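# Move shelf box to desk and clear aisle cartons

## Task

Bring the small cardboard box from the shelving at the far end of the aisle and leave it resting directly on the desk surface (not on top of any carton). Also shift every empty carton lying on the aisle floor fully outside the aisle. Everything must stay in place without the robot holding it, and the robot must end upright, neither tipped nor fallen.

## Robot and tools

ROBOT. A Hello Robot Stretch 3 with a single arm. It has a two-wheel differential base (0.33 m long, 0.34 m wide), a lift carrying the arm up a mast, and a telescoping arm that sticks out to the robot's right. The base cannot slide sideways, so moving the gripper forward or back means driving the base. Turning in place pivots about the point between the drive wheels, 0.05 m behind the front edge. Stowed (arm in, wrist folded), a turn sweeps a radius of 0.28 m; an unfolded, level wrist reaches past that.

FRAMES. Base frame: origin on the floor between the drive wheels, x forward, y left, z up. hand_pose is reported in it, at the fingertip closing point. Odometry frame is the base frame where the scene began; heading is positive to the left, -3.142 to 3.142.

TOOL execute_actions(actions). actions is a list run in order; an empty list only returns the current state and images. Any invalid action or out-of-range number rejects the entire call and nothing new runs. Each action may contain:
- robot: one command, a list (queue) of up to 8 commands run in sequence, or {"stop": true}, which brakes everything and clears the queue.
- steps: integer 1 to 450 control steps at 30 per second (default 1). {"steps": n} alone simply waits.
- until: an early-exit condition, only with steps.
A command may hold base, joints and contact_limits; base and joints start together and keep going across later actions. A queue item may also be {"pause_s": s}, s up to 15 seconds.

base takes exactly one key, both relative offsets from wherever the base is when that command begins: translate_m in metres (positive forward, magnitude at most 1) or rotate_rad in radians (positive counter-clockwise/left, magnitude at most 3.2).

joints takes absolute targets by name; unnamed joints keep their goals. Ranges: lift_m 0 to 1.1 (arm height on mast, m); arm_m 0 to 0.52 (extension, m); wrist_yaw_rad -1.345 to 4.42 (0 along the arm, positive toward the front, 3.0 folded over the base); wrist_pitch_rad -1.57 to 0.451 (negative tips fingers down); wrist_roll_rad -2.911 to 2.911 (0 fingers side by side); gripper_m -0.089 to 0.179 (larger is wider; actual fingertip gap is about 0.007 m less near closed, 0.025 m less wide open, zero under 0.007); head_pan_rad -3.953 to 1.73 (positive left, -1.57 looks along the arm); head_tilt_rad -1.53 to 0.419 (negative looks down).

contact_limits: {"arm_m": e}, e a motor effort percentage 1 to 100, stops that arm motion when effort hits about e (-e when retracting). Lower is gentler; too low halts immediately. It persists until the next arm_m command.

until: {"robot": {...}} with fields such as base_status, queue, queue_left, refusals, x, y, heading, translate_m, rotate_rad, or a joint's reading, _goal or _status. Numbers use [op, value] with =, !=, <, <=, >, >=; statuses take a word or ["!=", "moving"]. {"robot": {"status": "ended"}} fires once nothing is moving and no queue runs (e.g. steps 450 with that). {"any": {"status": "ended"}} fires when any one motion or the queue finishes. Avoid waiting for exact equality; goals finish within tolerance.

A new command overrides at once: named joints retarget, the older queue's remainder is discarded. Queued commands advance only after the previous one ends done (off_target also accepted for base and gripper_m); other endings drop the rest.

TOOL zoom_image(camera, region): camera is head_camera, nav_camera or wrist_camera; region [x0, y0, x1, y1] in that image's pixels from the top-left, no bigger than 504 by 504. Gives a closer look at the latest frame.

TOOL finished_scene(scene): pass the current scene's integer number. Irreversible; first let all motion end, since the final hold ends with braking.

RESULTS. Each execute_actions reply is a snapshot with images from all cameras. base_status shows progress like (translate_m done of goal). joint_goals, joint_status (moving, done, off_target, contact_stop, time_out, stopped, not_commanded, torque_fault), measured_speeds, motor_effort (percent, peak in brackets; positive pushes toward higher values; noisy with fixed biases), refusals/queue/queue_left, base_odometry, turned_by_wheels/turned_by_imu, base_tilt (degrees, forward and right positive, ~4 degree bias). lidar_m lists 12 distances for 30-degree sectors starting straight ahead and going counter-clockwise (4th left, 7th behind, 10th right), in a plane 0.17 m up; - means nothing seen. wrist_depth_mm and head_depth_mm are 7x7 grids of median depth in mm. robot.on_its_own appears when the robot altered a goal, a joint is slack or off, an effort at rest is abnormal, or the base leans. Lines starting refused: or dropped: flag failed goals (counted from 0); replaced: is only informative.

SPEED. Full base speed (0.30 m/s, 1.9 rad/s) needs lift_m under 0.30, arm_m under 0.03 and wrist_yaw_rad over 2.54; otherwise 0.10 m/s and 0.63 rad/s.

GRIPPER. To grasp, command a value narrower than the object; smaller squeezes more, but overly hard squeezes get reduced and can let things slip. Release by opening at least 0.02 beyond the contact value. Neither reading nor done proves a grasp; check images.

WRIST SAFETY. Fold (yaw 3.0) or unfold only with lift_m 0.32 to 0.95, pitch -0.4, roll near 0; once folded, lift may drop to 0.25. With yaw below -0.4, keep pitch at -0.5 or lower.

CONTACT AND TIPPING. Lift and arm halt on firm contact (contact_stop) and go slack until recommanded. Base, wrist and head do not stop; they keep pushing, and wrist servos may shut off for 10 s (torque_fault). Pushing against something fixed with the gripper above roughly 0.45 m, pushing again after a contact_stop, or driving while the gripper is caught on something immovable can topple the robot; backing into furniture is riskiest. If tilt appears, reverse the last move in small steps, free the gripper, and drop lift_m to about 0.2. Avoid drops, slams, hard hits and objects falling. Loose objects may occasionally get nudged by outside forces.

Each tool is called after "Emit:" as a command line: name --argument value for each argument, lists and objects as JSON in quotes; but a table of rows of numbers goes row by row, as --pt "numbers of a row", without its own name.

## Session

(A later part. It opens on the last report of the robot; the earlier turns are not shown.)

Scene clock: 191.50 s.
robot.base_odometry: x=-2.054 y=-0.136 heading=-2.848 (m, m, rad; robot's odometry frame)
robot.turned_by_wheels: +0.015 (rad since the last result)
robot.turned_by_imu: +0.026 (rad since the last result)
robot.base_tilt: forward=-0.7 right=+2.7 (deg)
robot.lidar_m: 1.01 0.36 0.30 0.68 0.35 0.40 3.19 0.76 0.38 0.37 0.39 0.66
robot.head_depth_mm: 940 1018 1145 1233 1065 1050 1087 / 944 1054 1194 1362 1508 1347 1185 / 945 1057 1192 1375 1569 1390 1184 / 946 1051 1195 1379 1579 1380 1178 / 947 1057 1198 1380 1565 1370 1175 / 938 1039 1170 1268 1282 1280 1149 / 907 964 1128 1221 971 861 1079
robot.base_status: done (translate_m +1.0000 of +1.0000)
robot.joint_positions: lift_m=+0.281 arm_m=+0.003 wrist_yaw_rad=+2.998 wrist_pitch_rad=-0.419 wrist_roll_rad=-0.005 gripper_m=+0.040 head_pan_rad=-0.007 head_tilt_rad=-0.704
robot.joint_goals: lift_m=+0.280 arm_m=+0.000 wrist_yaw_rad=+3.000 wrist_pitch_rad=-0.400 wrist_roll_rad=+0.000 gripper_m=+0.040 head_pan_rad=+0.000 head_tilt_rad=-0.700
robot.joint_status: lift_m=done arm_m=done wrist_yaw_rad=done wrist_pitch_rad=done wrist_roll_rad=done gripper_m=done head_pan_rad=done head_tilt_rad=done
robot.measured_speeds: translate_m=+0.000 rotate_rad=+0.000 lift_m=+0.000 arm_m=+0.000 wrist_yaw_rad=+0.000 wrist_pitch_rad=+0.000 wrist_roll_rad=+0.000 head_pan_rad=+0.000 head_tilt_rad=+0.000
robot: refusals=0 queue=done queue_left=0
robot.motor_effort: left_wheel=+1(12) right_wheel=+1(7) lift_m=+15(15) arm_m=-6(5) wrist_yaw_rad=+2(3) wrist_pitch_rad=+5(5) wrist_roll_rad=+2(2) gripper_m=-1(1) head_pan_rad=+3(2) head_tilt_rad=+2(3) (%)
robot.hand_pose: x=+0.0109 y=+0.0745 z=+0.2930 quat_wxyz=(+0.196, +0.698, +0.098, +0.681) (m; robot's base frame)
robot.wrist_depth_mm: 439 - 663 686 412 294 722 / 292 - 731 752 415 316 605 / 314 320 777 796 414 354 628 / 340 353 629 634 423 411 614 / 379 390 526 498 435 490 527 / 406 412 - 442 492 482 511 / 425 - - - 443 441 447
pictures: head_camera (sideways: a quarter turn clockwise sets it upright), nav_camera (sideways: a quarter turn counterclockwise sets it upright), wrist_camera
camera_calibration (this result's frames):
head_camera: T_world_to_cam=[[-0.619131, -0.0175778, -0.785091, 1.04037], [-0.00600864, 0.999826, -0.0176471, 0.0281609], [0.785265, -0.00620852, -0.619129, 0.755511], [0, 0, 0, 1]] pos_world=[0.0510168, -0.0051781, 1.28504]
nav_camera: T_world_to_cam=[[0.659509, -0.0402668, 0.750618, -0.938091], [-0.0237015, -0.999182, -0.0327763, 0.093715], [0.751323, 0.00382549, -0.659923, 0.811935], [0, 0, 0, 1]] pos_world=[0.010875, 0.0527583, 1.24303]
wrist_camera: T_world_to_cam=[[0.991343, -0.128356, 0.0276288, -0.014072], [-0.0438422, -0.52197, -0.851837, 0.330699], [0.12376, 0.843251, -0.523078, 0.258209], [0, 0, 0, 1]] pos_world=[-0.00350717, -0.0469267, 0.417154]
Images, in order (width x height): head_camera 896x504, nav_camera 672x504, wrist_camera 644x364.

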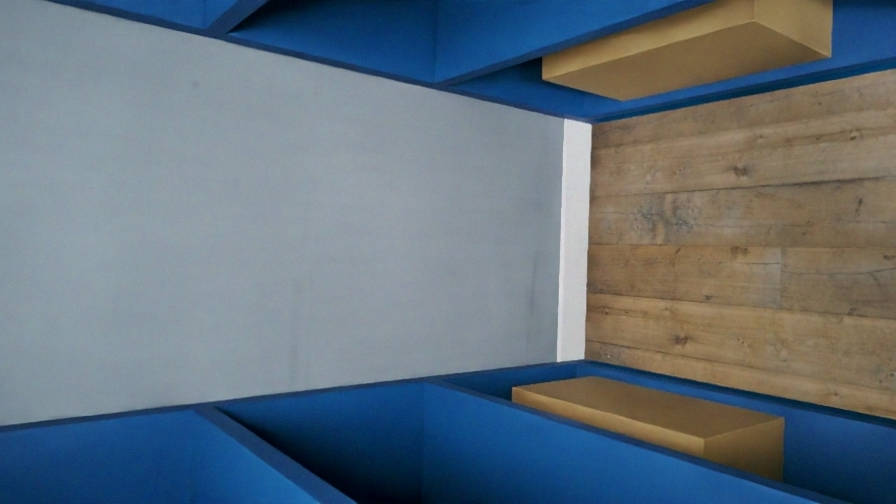

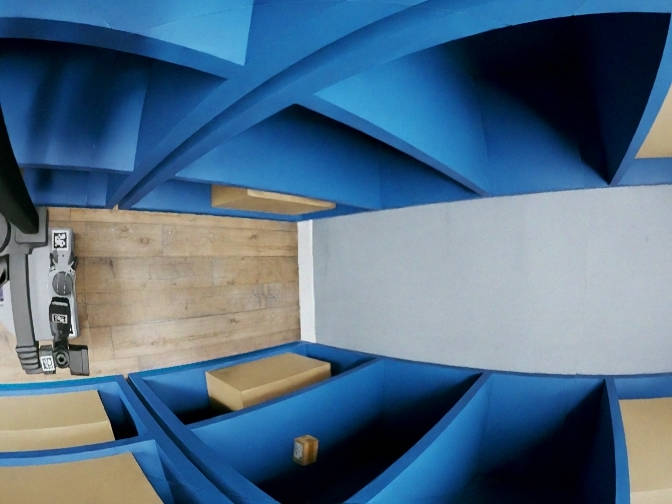

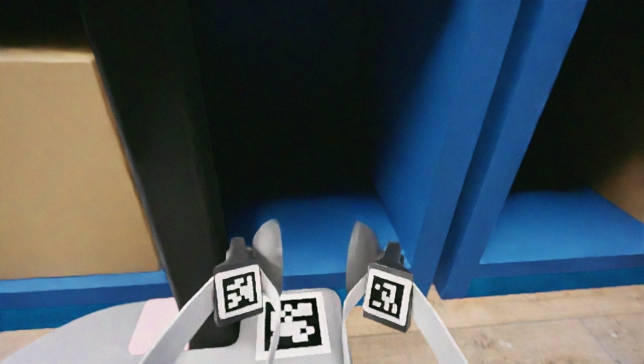

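Emit:
execute_actions --actions '[{"robot":[{"base":{"rotate_rad":-0.02}},{"base":{"translate_m":0.62},"joints":{"head_pan_rad":-1.57,"head_tilt_rad":-1}},{"joints":{"lift_m":0.58}},{"joints":{"wrist_yaw_rad":0,"gripper_m":0.15}}],"steps":450,"until":{"robot":{"status":"ended"}}}]'

Scene clock: 206.90 s.
robot.base_odometry: x=-2.651 y=-0.304 heading=-2.868 (m, m, rad; robot's odometry frame)
robot.turned_by_wheels: -0.020 (rad since the last result)
robot.turned_by_imu: -0.012 (rad since the last result)
robot.base_tilt: forward=-0.7 right=+2.7 (deg)
robot.lidar_m: 0.53 0.39 0.29 0.28 0.50 0.44 1.09 0.50 0.50 0.37 0.38 0.55
robot.head_depth_mm: 650 513 436 914 824 1144 1098 / 646 511 438 925 822 1191 - / 644 509 439 921 833 1185 - / 638 506 440 877 817 - - / 635 504 439 917 831 1157 1090 / 632 502 436 914 827 1152 1087 / 627 500 435 909 824 1171 1085
robot.base_status: done (translate_m +0.6200 of +0.6200)
robot.joint_positions: lift_m=+0.579 arm_m=+0.003 wrist_yaw_rad=+0.003 wrist_pitch_rad=-0.418 wrist_roll_rad=-0.005 gripper_m=+0.150 head_pan_rad=-1.563 head_tilt_rad=-0.988
robot.joint_goals: lift_m=+0.580 arm_m=+0.000 wrist_yaw_rad=+0.000 wrist_pitch_rad=-0.400 wrist_roll_rad=+0.000 gripper_m=+0.150 head_pan_rad=-1.570 head_tilt_rad=-1.000
robot.joint_status: lift_m=done arm_m=done wrist_yaw_rad=done wrist_pitch_rad=done wrist_roll_rad=done gripper_m=done head_pan_rad=done head_tilt_rad=done
robot.measured_speeds: translate_m=+0.000 rotate_rad=+0.000 lift_m=+0.000 arm_m=+0.000 wrist_yaw_rad=+0.000 wrist_pitch_rad=+0.000 wrist_roll_rad=+0.000 head_pan_rad=+0.000 head_tilt_rad=+0.000
robot: refusals=0 queue=done queue_left=0
robot.motor_effort: left_wheel=+3(12) right_wheel=-1(5) lift_m=+38(37) arm_m=-4(5) wrist_yaw_rad=-2(3) wrist_pitch_rad=+5(5) wrist_roll_rad=+2(2) gripper_m=+0(89) head_pan_rad=-2(27) head_tilt_rad=-6(30) (%)
robot.hand_pose: x=-0.0209 y=-0.3719 z=+0.5921 quat_wxyz=(+0.694, +0.148, -0.689, -0.146) (m; robot's base frame)
robot.wrist_depth_mm: 511 499 508 511 495 499 397 / 546 533 545 542 527 537 391 / 422 428 444 360 462 468 387 / 320 328 330 307 342 345 354 / 258 272 261 267 274 281 280 / 216 - 222 224 226 - 232 / 192 188 190 191 192 188 197
pictures: head_camera (sideways: a quarter turn clockwise sets it upright), nav_camera (sideways: a quarter turn counterclockwise sets it upright), wrist_camera
camera_calibration (this result's frames):
head_camera: T_world_to_cam=[[-0.0279129, 0.8141, -0.580054, 0.769573], [0.999604, 0.0247915, -0.0133076, 0.0163714], [0.00354669, -0.580196, -0.814469, 1.01433], [0, 0, 0, 1]] pos_world=[0.0015186, -0.0384076, 1.27275]
nav_camera: T_world_to_cam=[[-0.0294297, -0.844004, 0.53553, -0.653628], [-0.999482, 0.01787, -0.0267624, 0.0918268], [0.0130177, -0.53604, -0.844092, 1.05593], [0, 0, 0, 1]] pos_world=[0.0587974, 0.012713, 1.24379]
wrist_camera: T_world_to_cam=[[-0.999459, -0.0178483, 0.0276313, -0.0486065], [-0.0328857, 0.522588, -0.851951, 0.739763], [0.000766119, -0.852399, -0.522892, 0.161707], [0, 0, 0, 1]] pos_world=[-0.0243764, -0.24962, 0.71614]
Images, in order (width x height): head_camera 896x504, nav_camera 672x504, wrist_camera 644x364.

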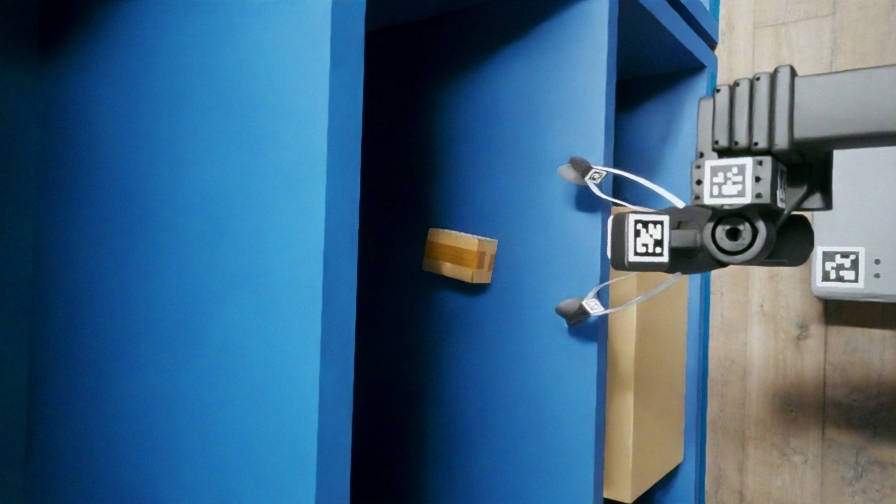

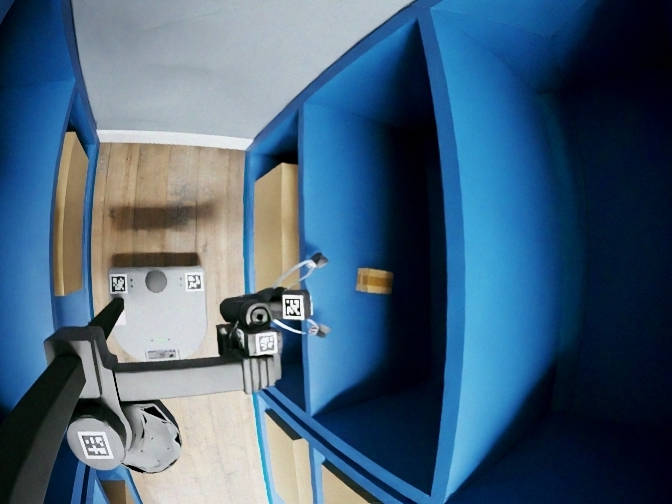

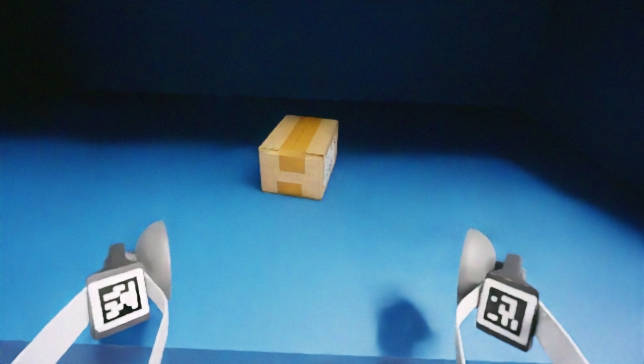

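Emit:
execute_actions --actions '[{"robot":[{"base":{"translate_m":0.065},"joints":{"wrist_yaw_rad":-0.2,"lift_m":0.555}},{"joints":{"arm_m":0.175}}],"steps":450,"until":{"robot":{"status":"ended"}}}]'

Scene clock: 214.73 s.
robot.base_odometry: x=-2.714 y=-0.321 heading=-2.868 (m, m, rad; robot's odometry frame)
robot.turned_by_wheels: +0.000 (rad since the last result)
robot.turned_by_imu: +0.002 (rad since the last result)
robot.base_tilt: forward=-0.6 right=+2.7 (deg)
robot.lidar_m: 0.47 0.39 0.29 0.28 0.29 0.49 1.09 0.55 0.39 0.37 0.39 0.48
robot.head_depth_mm: 649 513 435 925 823 1170 1101 / 645 511 438 924 821 1182 - / 643 508 439 923 - 1161 - / 638 505 440 926 847 1157 1132 / 635 504 438 917 827 1157 1089 / 632 502 437 912 826 1154 1090 / 627 499 434 908 825 1167 1086
robot.base_status: done (translate_m +0.0650 of +0.0650)
robot.joint_positions: lift_m=+0.556 arm_m=+0.175 wrist_yaw_rad=-0.198 wrist_pitch_rad=-0.418 wrist_roll_rad=-0.005 gripper_m=+0.150 head_pan_rad=-1.563 head_tilt_rad=-0.988
robot.joint_goals: lift_m=+0.555 arm_m=+0.175 wrist_yaw_rad=-0.200 wrist_pitch_rad=-0.400 wrist_roll_rad=+0.000 gripper_m=+0.150 head_pan_rad=-1.570 head_tilt_rad=-1.000
robot.joint_status: lift_m=done arm_m=done wrist_yaw_rad=done wrist_pitch_rad=done wrist_roll_rad=done gripper_m=done head_pan_rad=done head_tilt_rad=done
robot.measured_speeds: translate_m=+0.000 rotate_rad=+0.000 lift_m=+0.000 arm_m=+0.000 wrist_yaw_rad=+0.000 wrist_pitch_rad=+0.000 wrist_roll_rad=+0.000 head_pan_rad=+0.000 head_tilt_rad=+0.000
robot: refusals=0 queue=done queue_left=0
robot.motor_effort: left_wheel=+2(8) right_wheel=-1(3) lift_m=+15(38) arm_m=+6(7) wrist_yaw_rad=-1(3) wrist_pitch_rad=+5(5) wrist_roll_rad=+2(2) gripper_m=+0(0) head_pan_rad=-2(2) head_tilt_rad=-6(6) (%)
robot.hand_pose: x=-0.0657 y=-0.5395 z=+0.5681 quat_wxyz=(+0.676, +0.078, -0.701, -0.215) (m; robot's base frame)
robot.wrist_depth_mm: 316 328 342 357 373 391 360 / 335 350 363 389 408 419 363 / 350 368 376 389 396 409 367 / 279 282 282 199 296 300 306 / 225 236 220 158 236 246 242 / 189 - 179 134 195 - 200 / - 159 158 145 167 164 170
pictures: head_camera (sideways: a quarter turn clockwise sets it upright), nav_camera (sideways: a quarter turn counterclockwise sets it upright), wrist_camera
camera_calibration (this result's frames):
head_camera: T_world_to_cam=[[-0.0279129, 0.8141, -0.580054, 0.769572], [0.999604, 0.0247915, -0.0133076, 0.0163714], [0.00354669, -0.580195, -0.81447, 1.01433], [0, 0, 0, 1]] pos_world=[0.0015186, -0.0384076, 1.27275]
nav_camera: T_world_to_cam=[[-0.0294297, -0.844004, 0.535529, -0.653628], [-0.999482, 0.0178701, -0.0267624, 0.0918268], [0.0130177, -0.53604, -0.844092, 1.05593], [0, 0, 0, 1]] pos_world=[0.0587974, 0.012713, 1.24379]
wrist_camera: T_world_to_cam=[[-0.982883, 0.182145, 0.0276326, 0.0132481], [0.0721436, 0.518551, -0.851998, 0.810262], [-0.169516, -0.835421, -0.522816, 0.00425649], [0, 0, 0, 1]] pos_world=[-0.0447123, -0.419019, 0.6922]
Images, in order (width x height): head_camera 896x504, nav_camera 672x504, wrist_camera 644x364.

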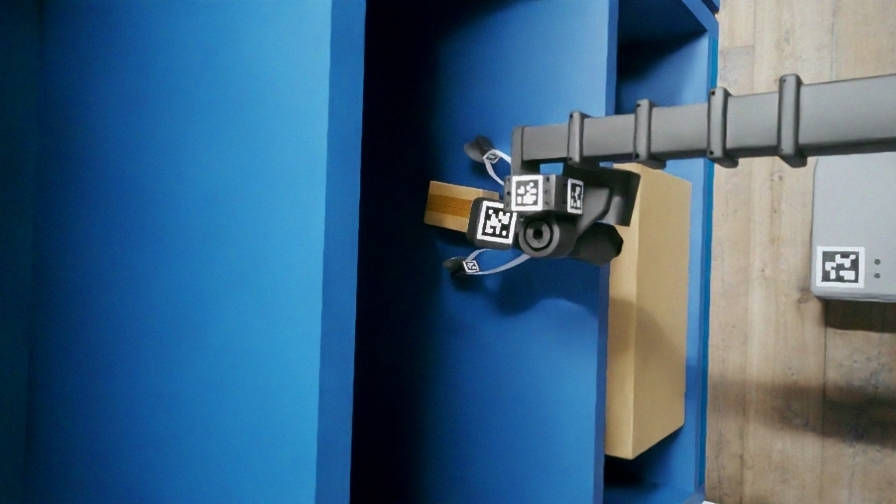

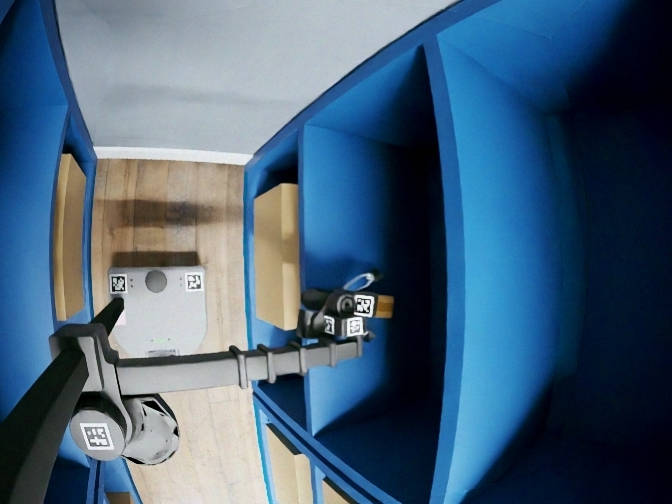

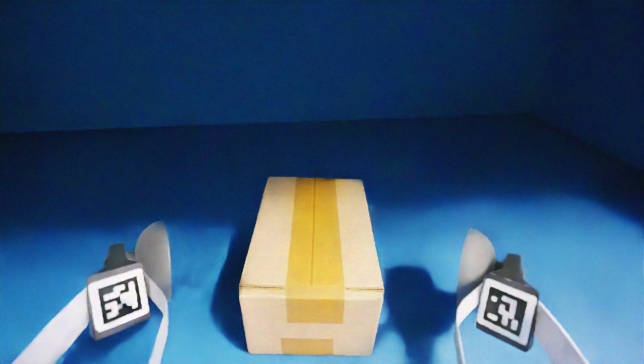

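Emit:
execute_actions --actions '[{"robot":[{"joints":{"arm_m":0.185}},{"joints":{"gripper_m":0.025}},{"joints":{"lift_m":0.6,"head_pan_rad":-3.14,"head_tilt_rad":-0.7}},{"joints":{"arm_m":0,"wrist_yaw_rad":2.65}},{"base":{"rotate_rad":0.01},"joints":{"lift_m":0.29}},{"base":{"translate_m":-0.8}}],"steps":450,"until":{"robot":{"status":"ended"}}},{"steps":450,"until":{"robot":{"status":"ended"}}}]'

Scene clock: 232.27 s.
robot.base_odometry: x=-1.946 y=-0.098 heading=-2.858 (m, m, rad; robot's odometry frame)
robot.turned_by_wheels: +0.010 (rad since the last result)
robot.turned_by_imu: +0.006 (rad since the last result)
robot.base_tilt: forward=-0.6 right=+2.6 (deg)
robot.lidar_m: 1.08 0.38 0.40 0.29 0.29 0.40 3.07 0.66 0.38 0.36 0.38 0.49
robot.head_depth_mm: 2917 3230 2899 2123 796 839 746 / 2910 3180 2869 2110 1674 1197 1104 / 2894 3284 2834 2110 1664 1386 1181 / 2894 3266 2849 2096 1664 1368 1181 / 2876 3274 2823 2080 1657 1372 1177 / 2885 3224 2797 2086 1641 1368 1170 / 2950 3297 2787 2073 1638 1337 1125
robot.base_status: done (translate_m -0.8000 of -0.8000)
robot.joint_positions: lift_m=+0.290 arm_m=+0.003 wrist_yaw_rad=+2.648 wrist_pitch_rad=-0.421 wrist_roll_rad=-0.004 gripper_m=+0.026 head_pan_rad=-3.133 head_tilt_rad=-0.704
robot.joint_goals: lift_m=+0.290 arm_m=+0.000 wrist_yaw_rad=+2.650 wrist_pitch_rad=-0.400 wrist_roll_rad=+0.000 gripper_m=+0.025 head_pan_rad=-3.140 head_tilt_rad=-0.700
robot.joint_status: lift_m=done arm_m=done wrist_yaw_rad=done wrist_pitch_rad=done wrist_roll_rad=done gripper_m=done head_pan_rad=done head_tilt_rad=done
robot.measured_speeds: translate_m=+0.000 rotate_rad=+0.000 lift_m=+0.000 arm_m=+0.000 wrist_yaw_rad=+0.000 wrist_pitch_rad=+0.000 wrist_roll_rad=+0.000 head_pan_rad=+0.000 head_tilt_rad=+0.000
robot: refusals=0 queue=done queue_left=0
robot.motor_effort: left_wheel=+2(7) right_wheel=+0(6) lift_m=+16(41) arm_m=-6(7) wrist_yaw_rad=+2(3) wrist_pitch_rad=+6(6) wrist_roll_rad=+2(2) gripper_m=-20(97) head_pan_rad=-2(28) head_tilt_rad=+2(26) (%)
robot.hand_pose: x=+0.0849 y=+0.0496 z=+0.3024 quat_wxyz=(+0.313, +0.705, -0.025, +0.636) (m; robot's base frame)
robot.wrist_depth_mm: 547 621 674 500 379 746 747 / 334 673 739 536 412 692 652 / 294 715 775 568 465 729 766 / 303 582 626 575 523 703 787 / 329 476 537 517 584 638 654 / - 405 138 140 154 532 533 / - - 123 122 427 450 457
pictures: head_camera (sideways: a quarter turn clockwise sets it upright), nav_camera (sideways: a quarter turn counterclockwise sets it upright), wrist_camera
camera_calibration (this result's frames):
head_camera: T_world_to_cam=[[0.618829, 0.0271846, -0.785055, 1.03277], [0.0215256, -0.999613, -0.0176463, 0.027992], [-0.785231, -0.00597876, -0.619174, 0.76515], [0, 0, 0, 1]] pos_world=[-0.0388907, 0.0044804, 1.28504]
nav_camera: T_world_to_cam=[[-0.660098, 0.0300264, 0.750579, -0.929991], [0.00819388, 0.999429, -0.0327754, 0.0935192], [-0.751135, -0.0154848, -0.659967, 0.821156], [0, 0, 0, 1]] pos_world=[0.00214779, -0.052826, 1.24303]
wrist_camera: T_world_to_cam=[[0.887034, -0.460908, 0.0270917, -0.0654273], [-0.221811, -0.476876, -0.850523, 0.341463], [0.404932, 0.748434, -0.52524, 0.256401], [0, 0, 0, 1]] pos_world=[0.0299513, -0.0592199, 0.426867]
Images, in order (width x height): head_camera 896x504, nav_camera 672x504, wrist_camera 644x364.

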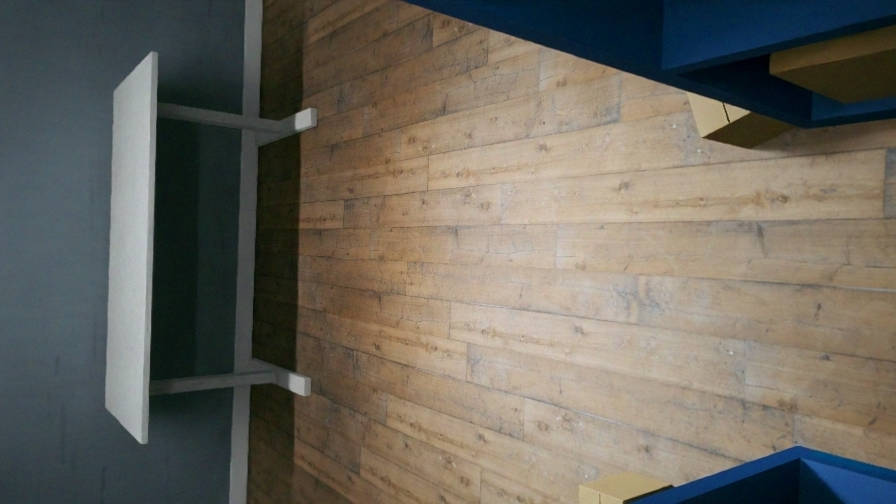

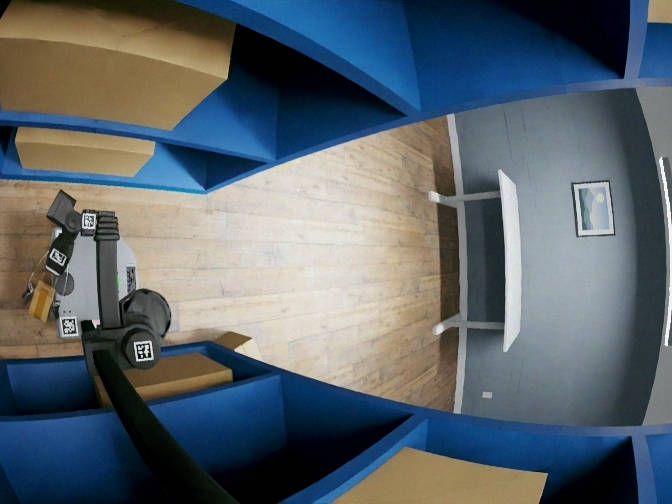

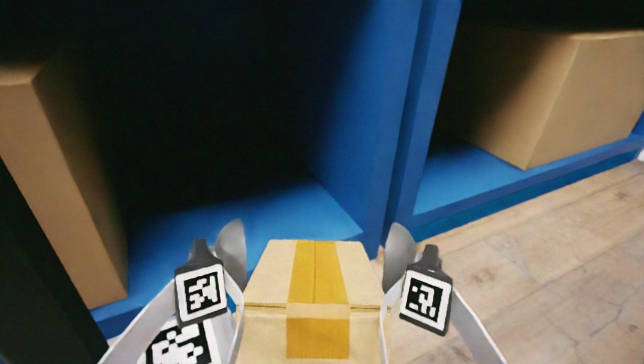

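Emit:
execute_actions --actions '[{"robot":[{"base":{"rotate_rad":0.05}},{"base":{"translate_m":-1}},{"base":{"translate_m":-1}},{"base":{"translate_m":-0.15}},{"base":{"rotate_rad":-1.62},"joints":{"lift_m":0.85,"head_pan_rad":-1.57,"head_tilt_rad":-0.9}},{"joints":{"wrist_yaw_rad":0,"arm_m":0.25}}],"steps":450,"until":{"robot":{"status":"ended"}}},{"steps":450,"until":{"robot":{"status":"ended"}}}]'

Scene clock: 257.17 s.
robot.base_odometry: x=+0.086 y=+0.606 heading=+1.855 (m, m, rad; robot's odometry frame)
robot.turned_by_wheels: -1.570 (rad since the last result)
robot.turned_by_imu: -1.598 (rad since the last result)
robot.base_tilt: forward=-0.7 right=+2.7 (deg)
robot.lidar_m: 1.81 1.85 1.24 1.47 1.47 2.02 1.93 1.94 1.13 1.34 1.02 1.86
robot.head_depth_mm: 1162 1196 960 - - - 1098 / 1159 1217 - 1596 1454 1267 1114 / 1159 1232 - 1593 1459 1259 1114 / 1159 1176 - 1587 1457 1255 1111 / 1158 1171 916 812 1442 1251 1106 / 1157 1166 912 811 1436 1252 1103 / 1156 1156 911 808 1440 1248 1108
robot.base_status: done (rotate_rad -1.6199 of -1.6200)
robot.joint_positions: lift_m=+0.849 arm_m=+0.250 wrist_yaw_rad=+0.003 wrist_pitch_rad=-0.421 wrist_roll_rad=-0.004 gripper_m=+0.026 head_pan_rad=-1.577 head_tilt_rad=-0.889
robot.joint_goals: lift_m=+0.850 arm_m=+0.250 wrist_yaw_rad=+0.000 wrist_pitch_rad=-0.400 wrist_roll_rad=+0.000 gripper_m=+0.025 head_pan_rad=-1.570 head_tilt_rad=-0.900
robot.joint_status: lift_m=done arm_m=done wrist_yaw_rad=done wrist_pitch_rad=done wrist_roll_rad=done gripper_m=done head_pan_rad=done head_tilt_rad=done
robot.measured_speeds: translate_m=+0.000 rotate_rad=+0.000 lift_m=+0.000 arm_m=+0.000 wrist_yaw_rad=+0.000 wrist_pitch_rad=+0.000 wrist_roll_rad=+0.000 head_pan_rad=+0.000 head_tilt_rad=+0.000
robot: refusals=0 queue=done queue_left=0
robot.motor_effort: left_wheel=+3(10) right_wheel=-2(7) lift_m=+39(36) arm_m=+6(8) wrist_yaw_rad=-2(3) wrist_pitch_rad=+6(6) wrist_roll_rad=+2(2) gripper_m=-20(19) head_pan_rad=+2(24) head_tilt_rad=-6(26) (%)
robot.hand_pose: x=-0.0210 y=-0.6185 z=+0.8614 quat_wxyz=(+0.693, +0.149, -0.689, -0.147) (m; robot's base frame)
robot.wrist_depth_mm: 761 755 748 779 778 769 764 / 803 824 811 819 819 833 829 / 609 626 627 659 676 665 706 / 468 469 469 478 490 491 500 / 372 374 400 380 408 395 404 / 315 317 138 140 153 329 332 / 268 269 260 123 265 284 285
pictures: head_camera (sideways: a quarter turn clockwise sets it upright), nav_camera (sideways: a quarter turn counterclockwise sets it upright), wrist_camera
camera_calibration (this result's frames):
head_camera: T_world_to_cam=[[-0.0172711, 0.753111, -0.657666, 0.87063], [0.999839, 0.00986543, -0.0149597, 0.0185227], [-0.00477819, -0.657819, -0.753161, 0.93466], [0, 0, 0, 1]] pos_world=[0.000982964, -0.041027, 1.27681]
nav_camera: T_world_to_cam=[[-0.0404969, -0.786491, 0.616272, -0.758753], [-0.999166, 0.028623, -0.029129, 0.0949094], [0.00527008, -0.616938, -0.786994, 0.981743], [0, 0, 0, 1]] pos_world=[0.0589292, 0.00620525, 1.24299]
wrist_camera: T_world_to_cam=[[-0.999485, -0.0172218, 0.0270771, -0.0596945], [-0.032087, 0.52515, -0.850405, 1.09837], [0.000426021, -0.850836, -0.525432, 0.0954044], [0, 0, 0, 1]] pos_world=[-0.0244611, -0.496662, 0.985802]
Images, in order (width x height): head_camera 896x504, nav_camera 672x504, wrist_camera 644x364.

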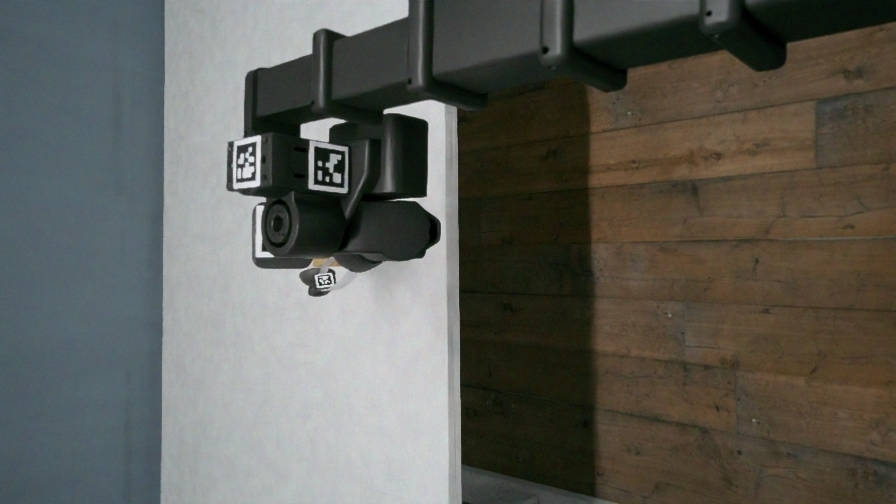

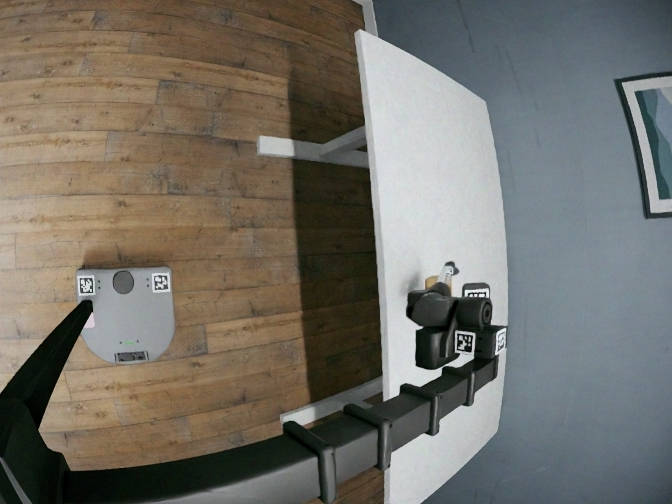

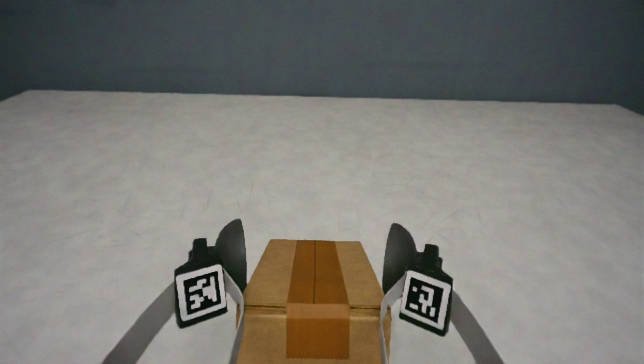

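Emit:
execute_actions --actions '[{"robot":{"joints":{"arm_m":0.35,"lift_m":0.745}},"steps":450,"until":{"robot":{"status":"ended"}}},{"robot":[{"joints":{"gripper_m":0.14}},{"joints":{"lift_m":0.83}}],"steps":450,"until":{"robot":{"status":"ended"}}}]'

Scene clock: 266.57 s.
robot.base_odometry: x=+0.086 y=+0.606 heading=+1.855 (m, m, rad; robot's odometry frame)
robot.turned_by_wheels: +0.000 (rad since the last result)
robot.turned_by_imu: +0.002 (rad since the last result)
robot.base_tilt: forward=-0.6 right=+2.7 (deg)
robot.lidar_m: 1.80 1.85 1.25 1.48 1.47 2.01 1.93 1.94 1.13 1.34 1.02 1.86
robot.head_depth_mm: 1162 1199 935 - - - - / 1165 1247 - 1604 1459 1265 1117 / 1161 1255 858 821 1451 1259 1114 / 1156 1225 887 817 1446 1256 1113 / 1158 1172 915 813 1442 1251 1107 / 1156 1163 912 811 1433 1252 1108 / 1156 1159 910 806 1436 1247 1106
robot.base_status: done (rotate_rad -1.6199 of -1.6200)
robot.joint_positions: lift_m=+0.829 arm_m=+0.350 wrist_yaw_rad=+0.002 wrist_pitch_rad=-0.419 wrist_roll_rad=-0.004 gripper_m=+0.140 head_pan_rad=-1.577 head_tilt_rad=-0.889
robot.joint_goals: lift_m=+0.830 arm_m=+0.350 wrist_yaw_rad=+0.000 wrist_pitch_rad=-0.400 wrist_roll_rad=+0.000 gripper_m=+0.140 head_pan_rad=-1.570 head_tilt_rad=-0.900
robot.joint_status: lift_m=done arm_m=done wrist_yaw_rad=done wrist_pitch_rad=done wrist_roll_rad=done gripper_m=done head_pan_rad=done head_tilt_rad=done
robot.measured_speeds: translate_m=+0.000 rotate_rad=+0.000 lift_m=+0.000 arm_m=+0.000 wrist_yaw_rad=+0.000 wrist_pitch_rad=+0.000 wrist_roll_rad=+0.000 head_pan_rad=+0.000 head_tilt_rad=+0.000
robot: refusals=0 queue=done queue_left=0
robot.motor_effort: left_wheel=+3(3) right_wheel=-2(1) lift_m=+38(44) arm_m=+7(9) wrist_yaw_rad=-1(2) wrist_pitch_rad=+5(6) wrist_roll_rad=+2(2) gripper_m=+0(88) head_pan_rad=+3(2) head_tilt_rad=-5(4) (%)
robot.hand_pose: x=-0.0211 y=-0.7188 z=+0.8419 quat_wxyz=(+0.693, +0.148, -0.690, -0.146) (m; robot's base frame)
robot.wrist_depth_mm: 686 658 667 661 670 658 651 / 737 720 715 735 713 727 715 / 566 571 589 600 611 631 653 / 425 438 441 451 453 464 470 / 347 365 351 364 361 371 376 / 290 - 295 239 302 311 309 / 250 244 254 205 260 253 264
pictures: head_camera (sideways: a quarter turn clockwise sets it upright), nav_camera (sideways: a quarter turn counterclockwise sets it upright), wrist_camera
camera_calibration (this result's frames):
head_camera: T_world_to_cam=[[-0.017271, 0.753118, -0.657659, 0.870621], [0.999839, 0.00986557, -0.0149596, 0.0185225], [-0.00477815, -0.657812, -0.753167, 0.934668], [0, 0, 0, 1]] pos_world=[0.000982966, -0.0410268, 1.27681]
nav_camera: T_world_to_cam=[[-0.040497, -0.786497, 0.616265, -0.758743], [-0.999166, 0.0286233, -0.0291287, 0.0949091], [0.00527013, -0.61693, -0.787, 0.981751], [0, 0, 0, 1]] pos_world=[0.0589292, 0.00620581, 1.24299]
wrist_camera: T_world_to_cam=[[-0.999493, -0.0167104, 0.0271127, -0.0606581], [-0.0318486, 0.523117, -0.851666, 1.13413], [0.0000486233, -0.852097, -0.523384, -0.00278467], [0, 0, 0, 1]] pos_world=[-0.0245067, -0.59667, 0.966089]
Images, in order (width x height): head_camera 896x504, nav_camera 672x504, wrist_camera 644x364.

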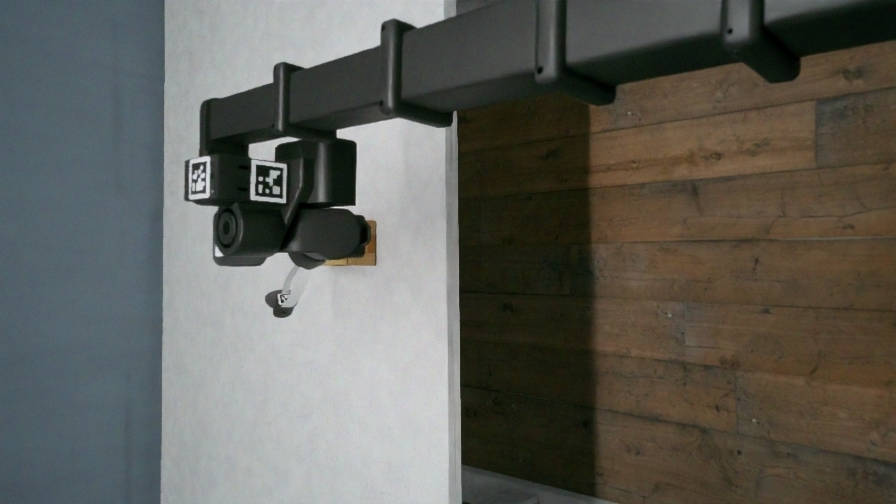

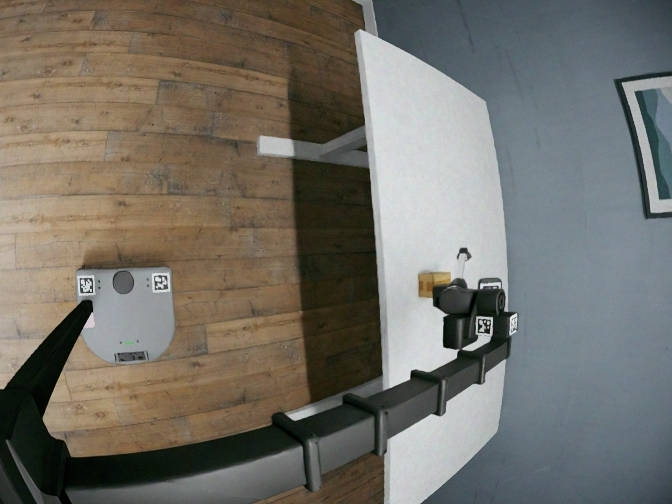

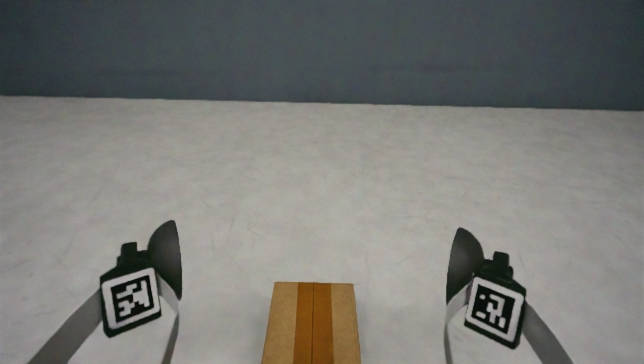

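Carton 1 rests against the end panel, outside the aisle.

Emit:
finished_scene --scene 1

The scene is finished: the task was done.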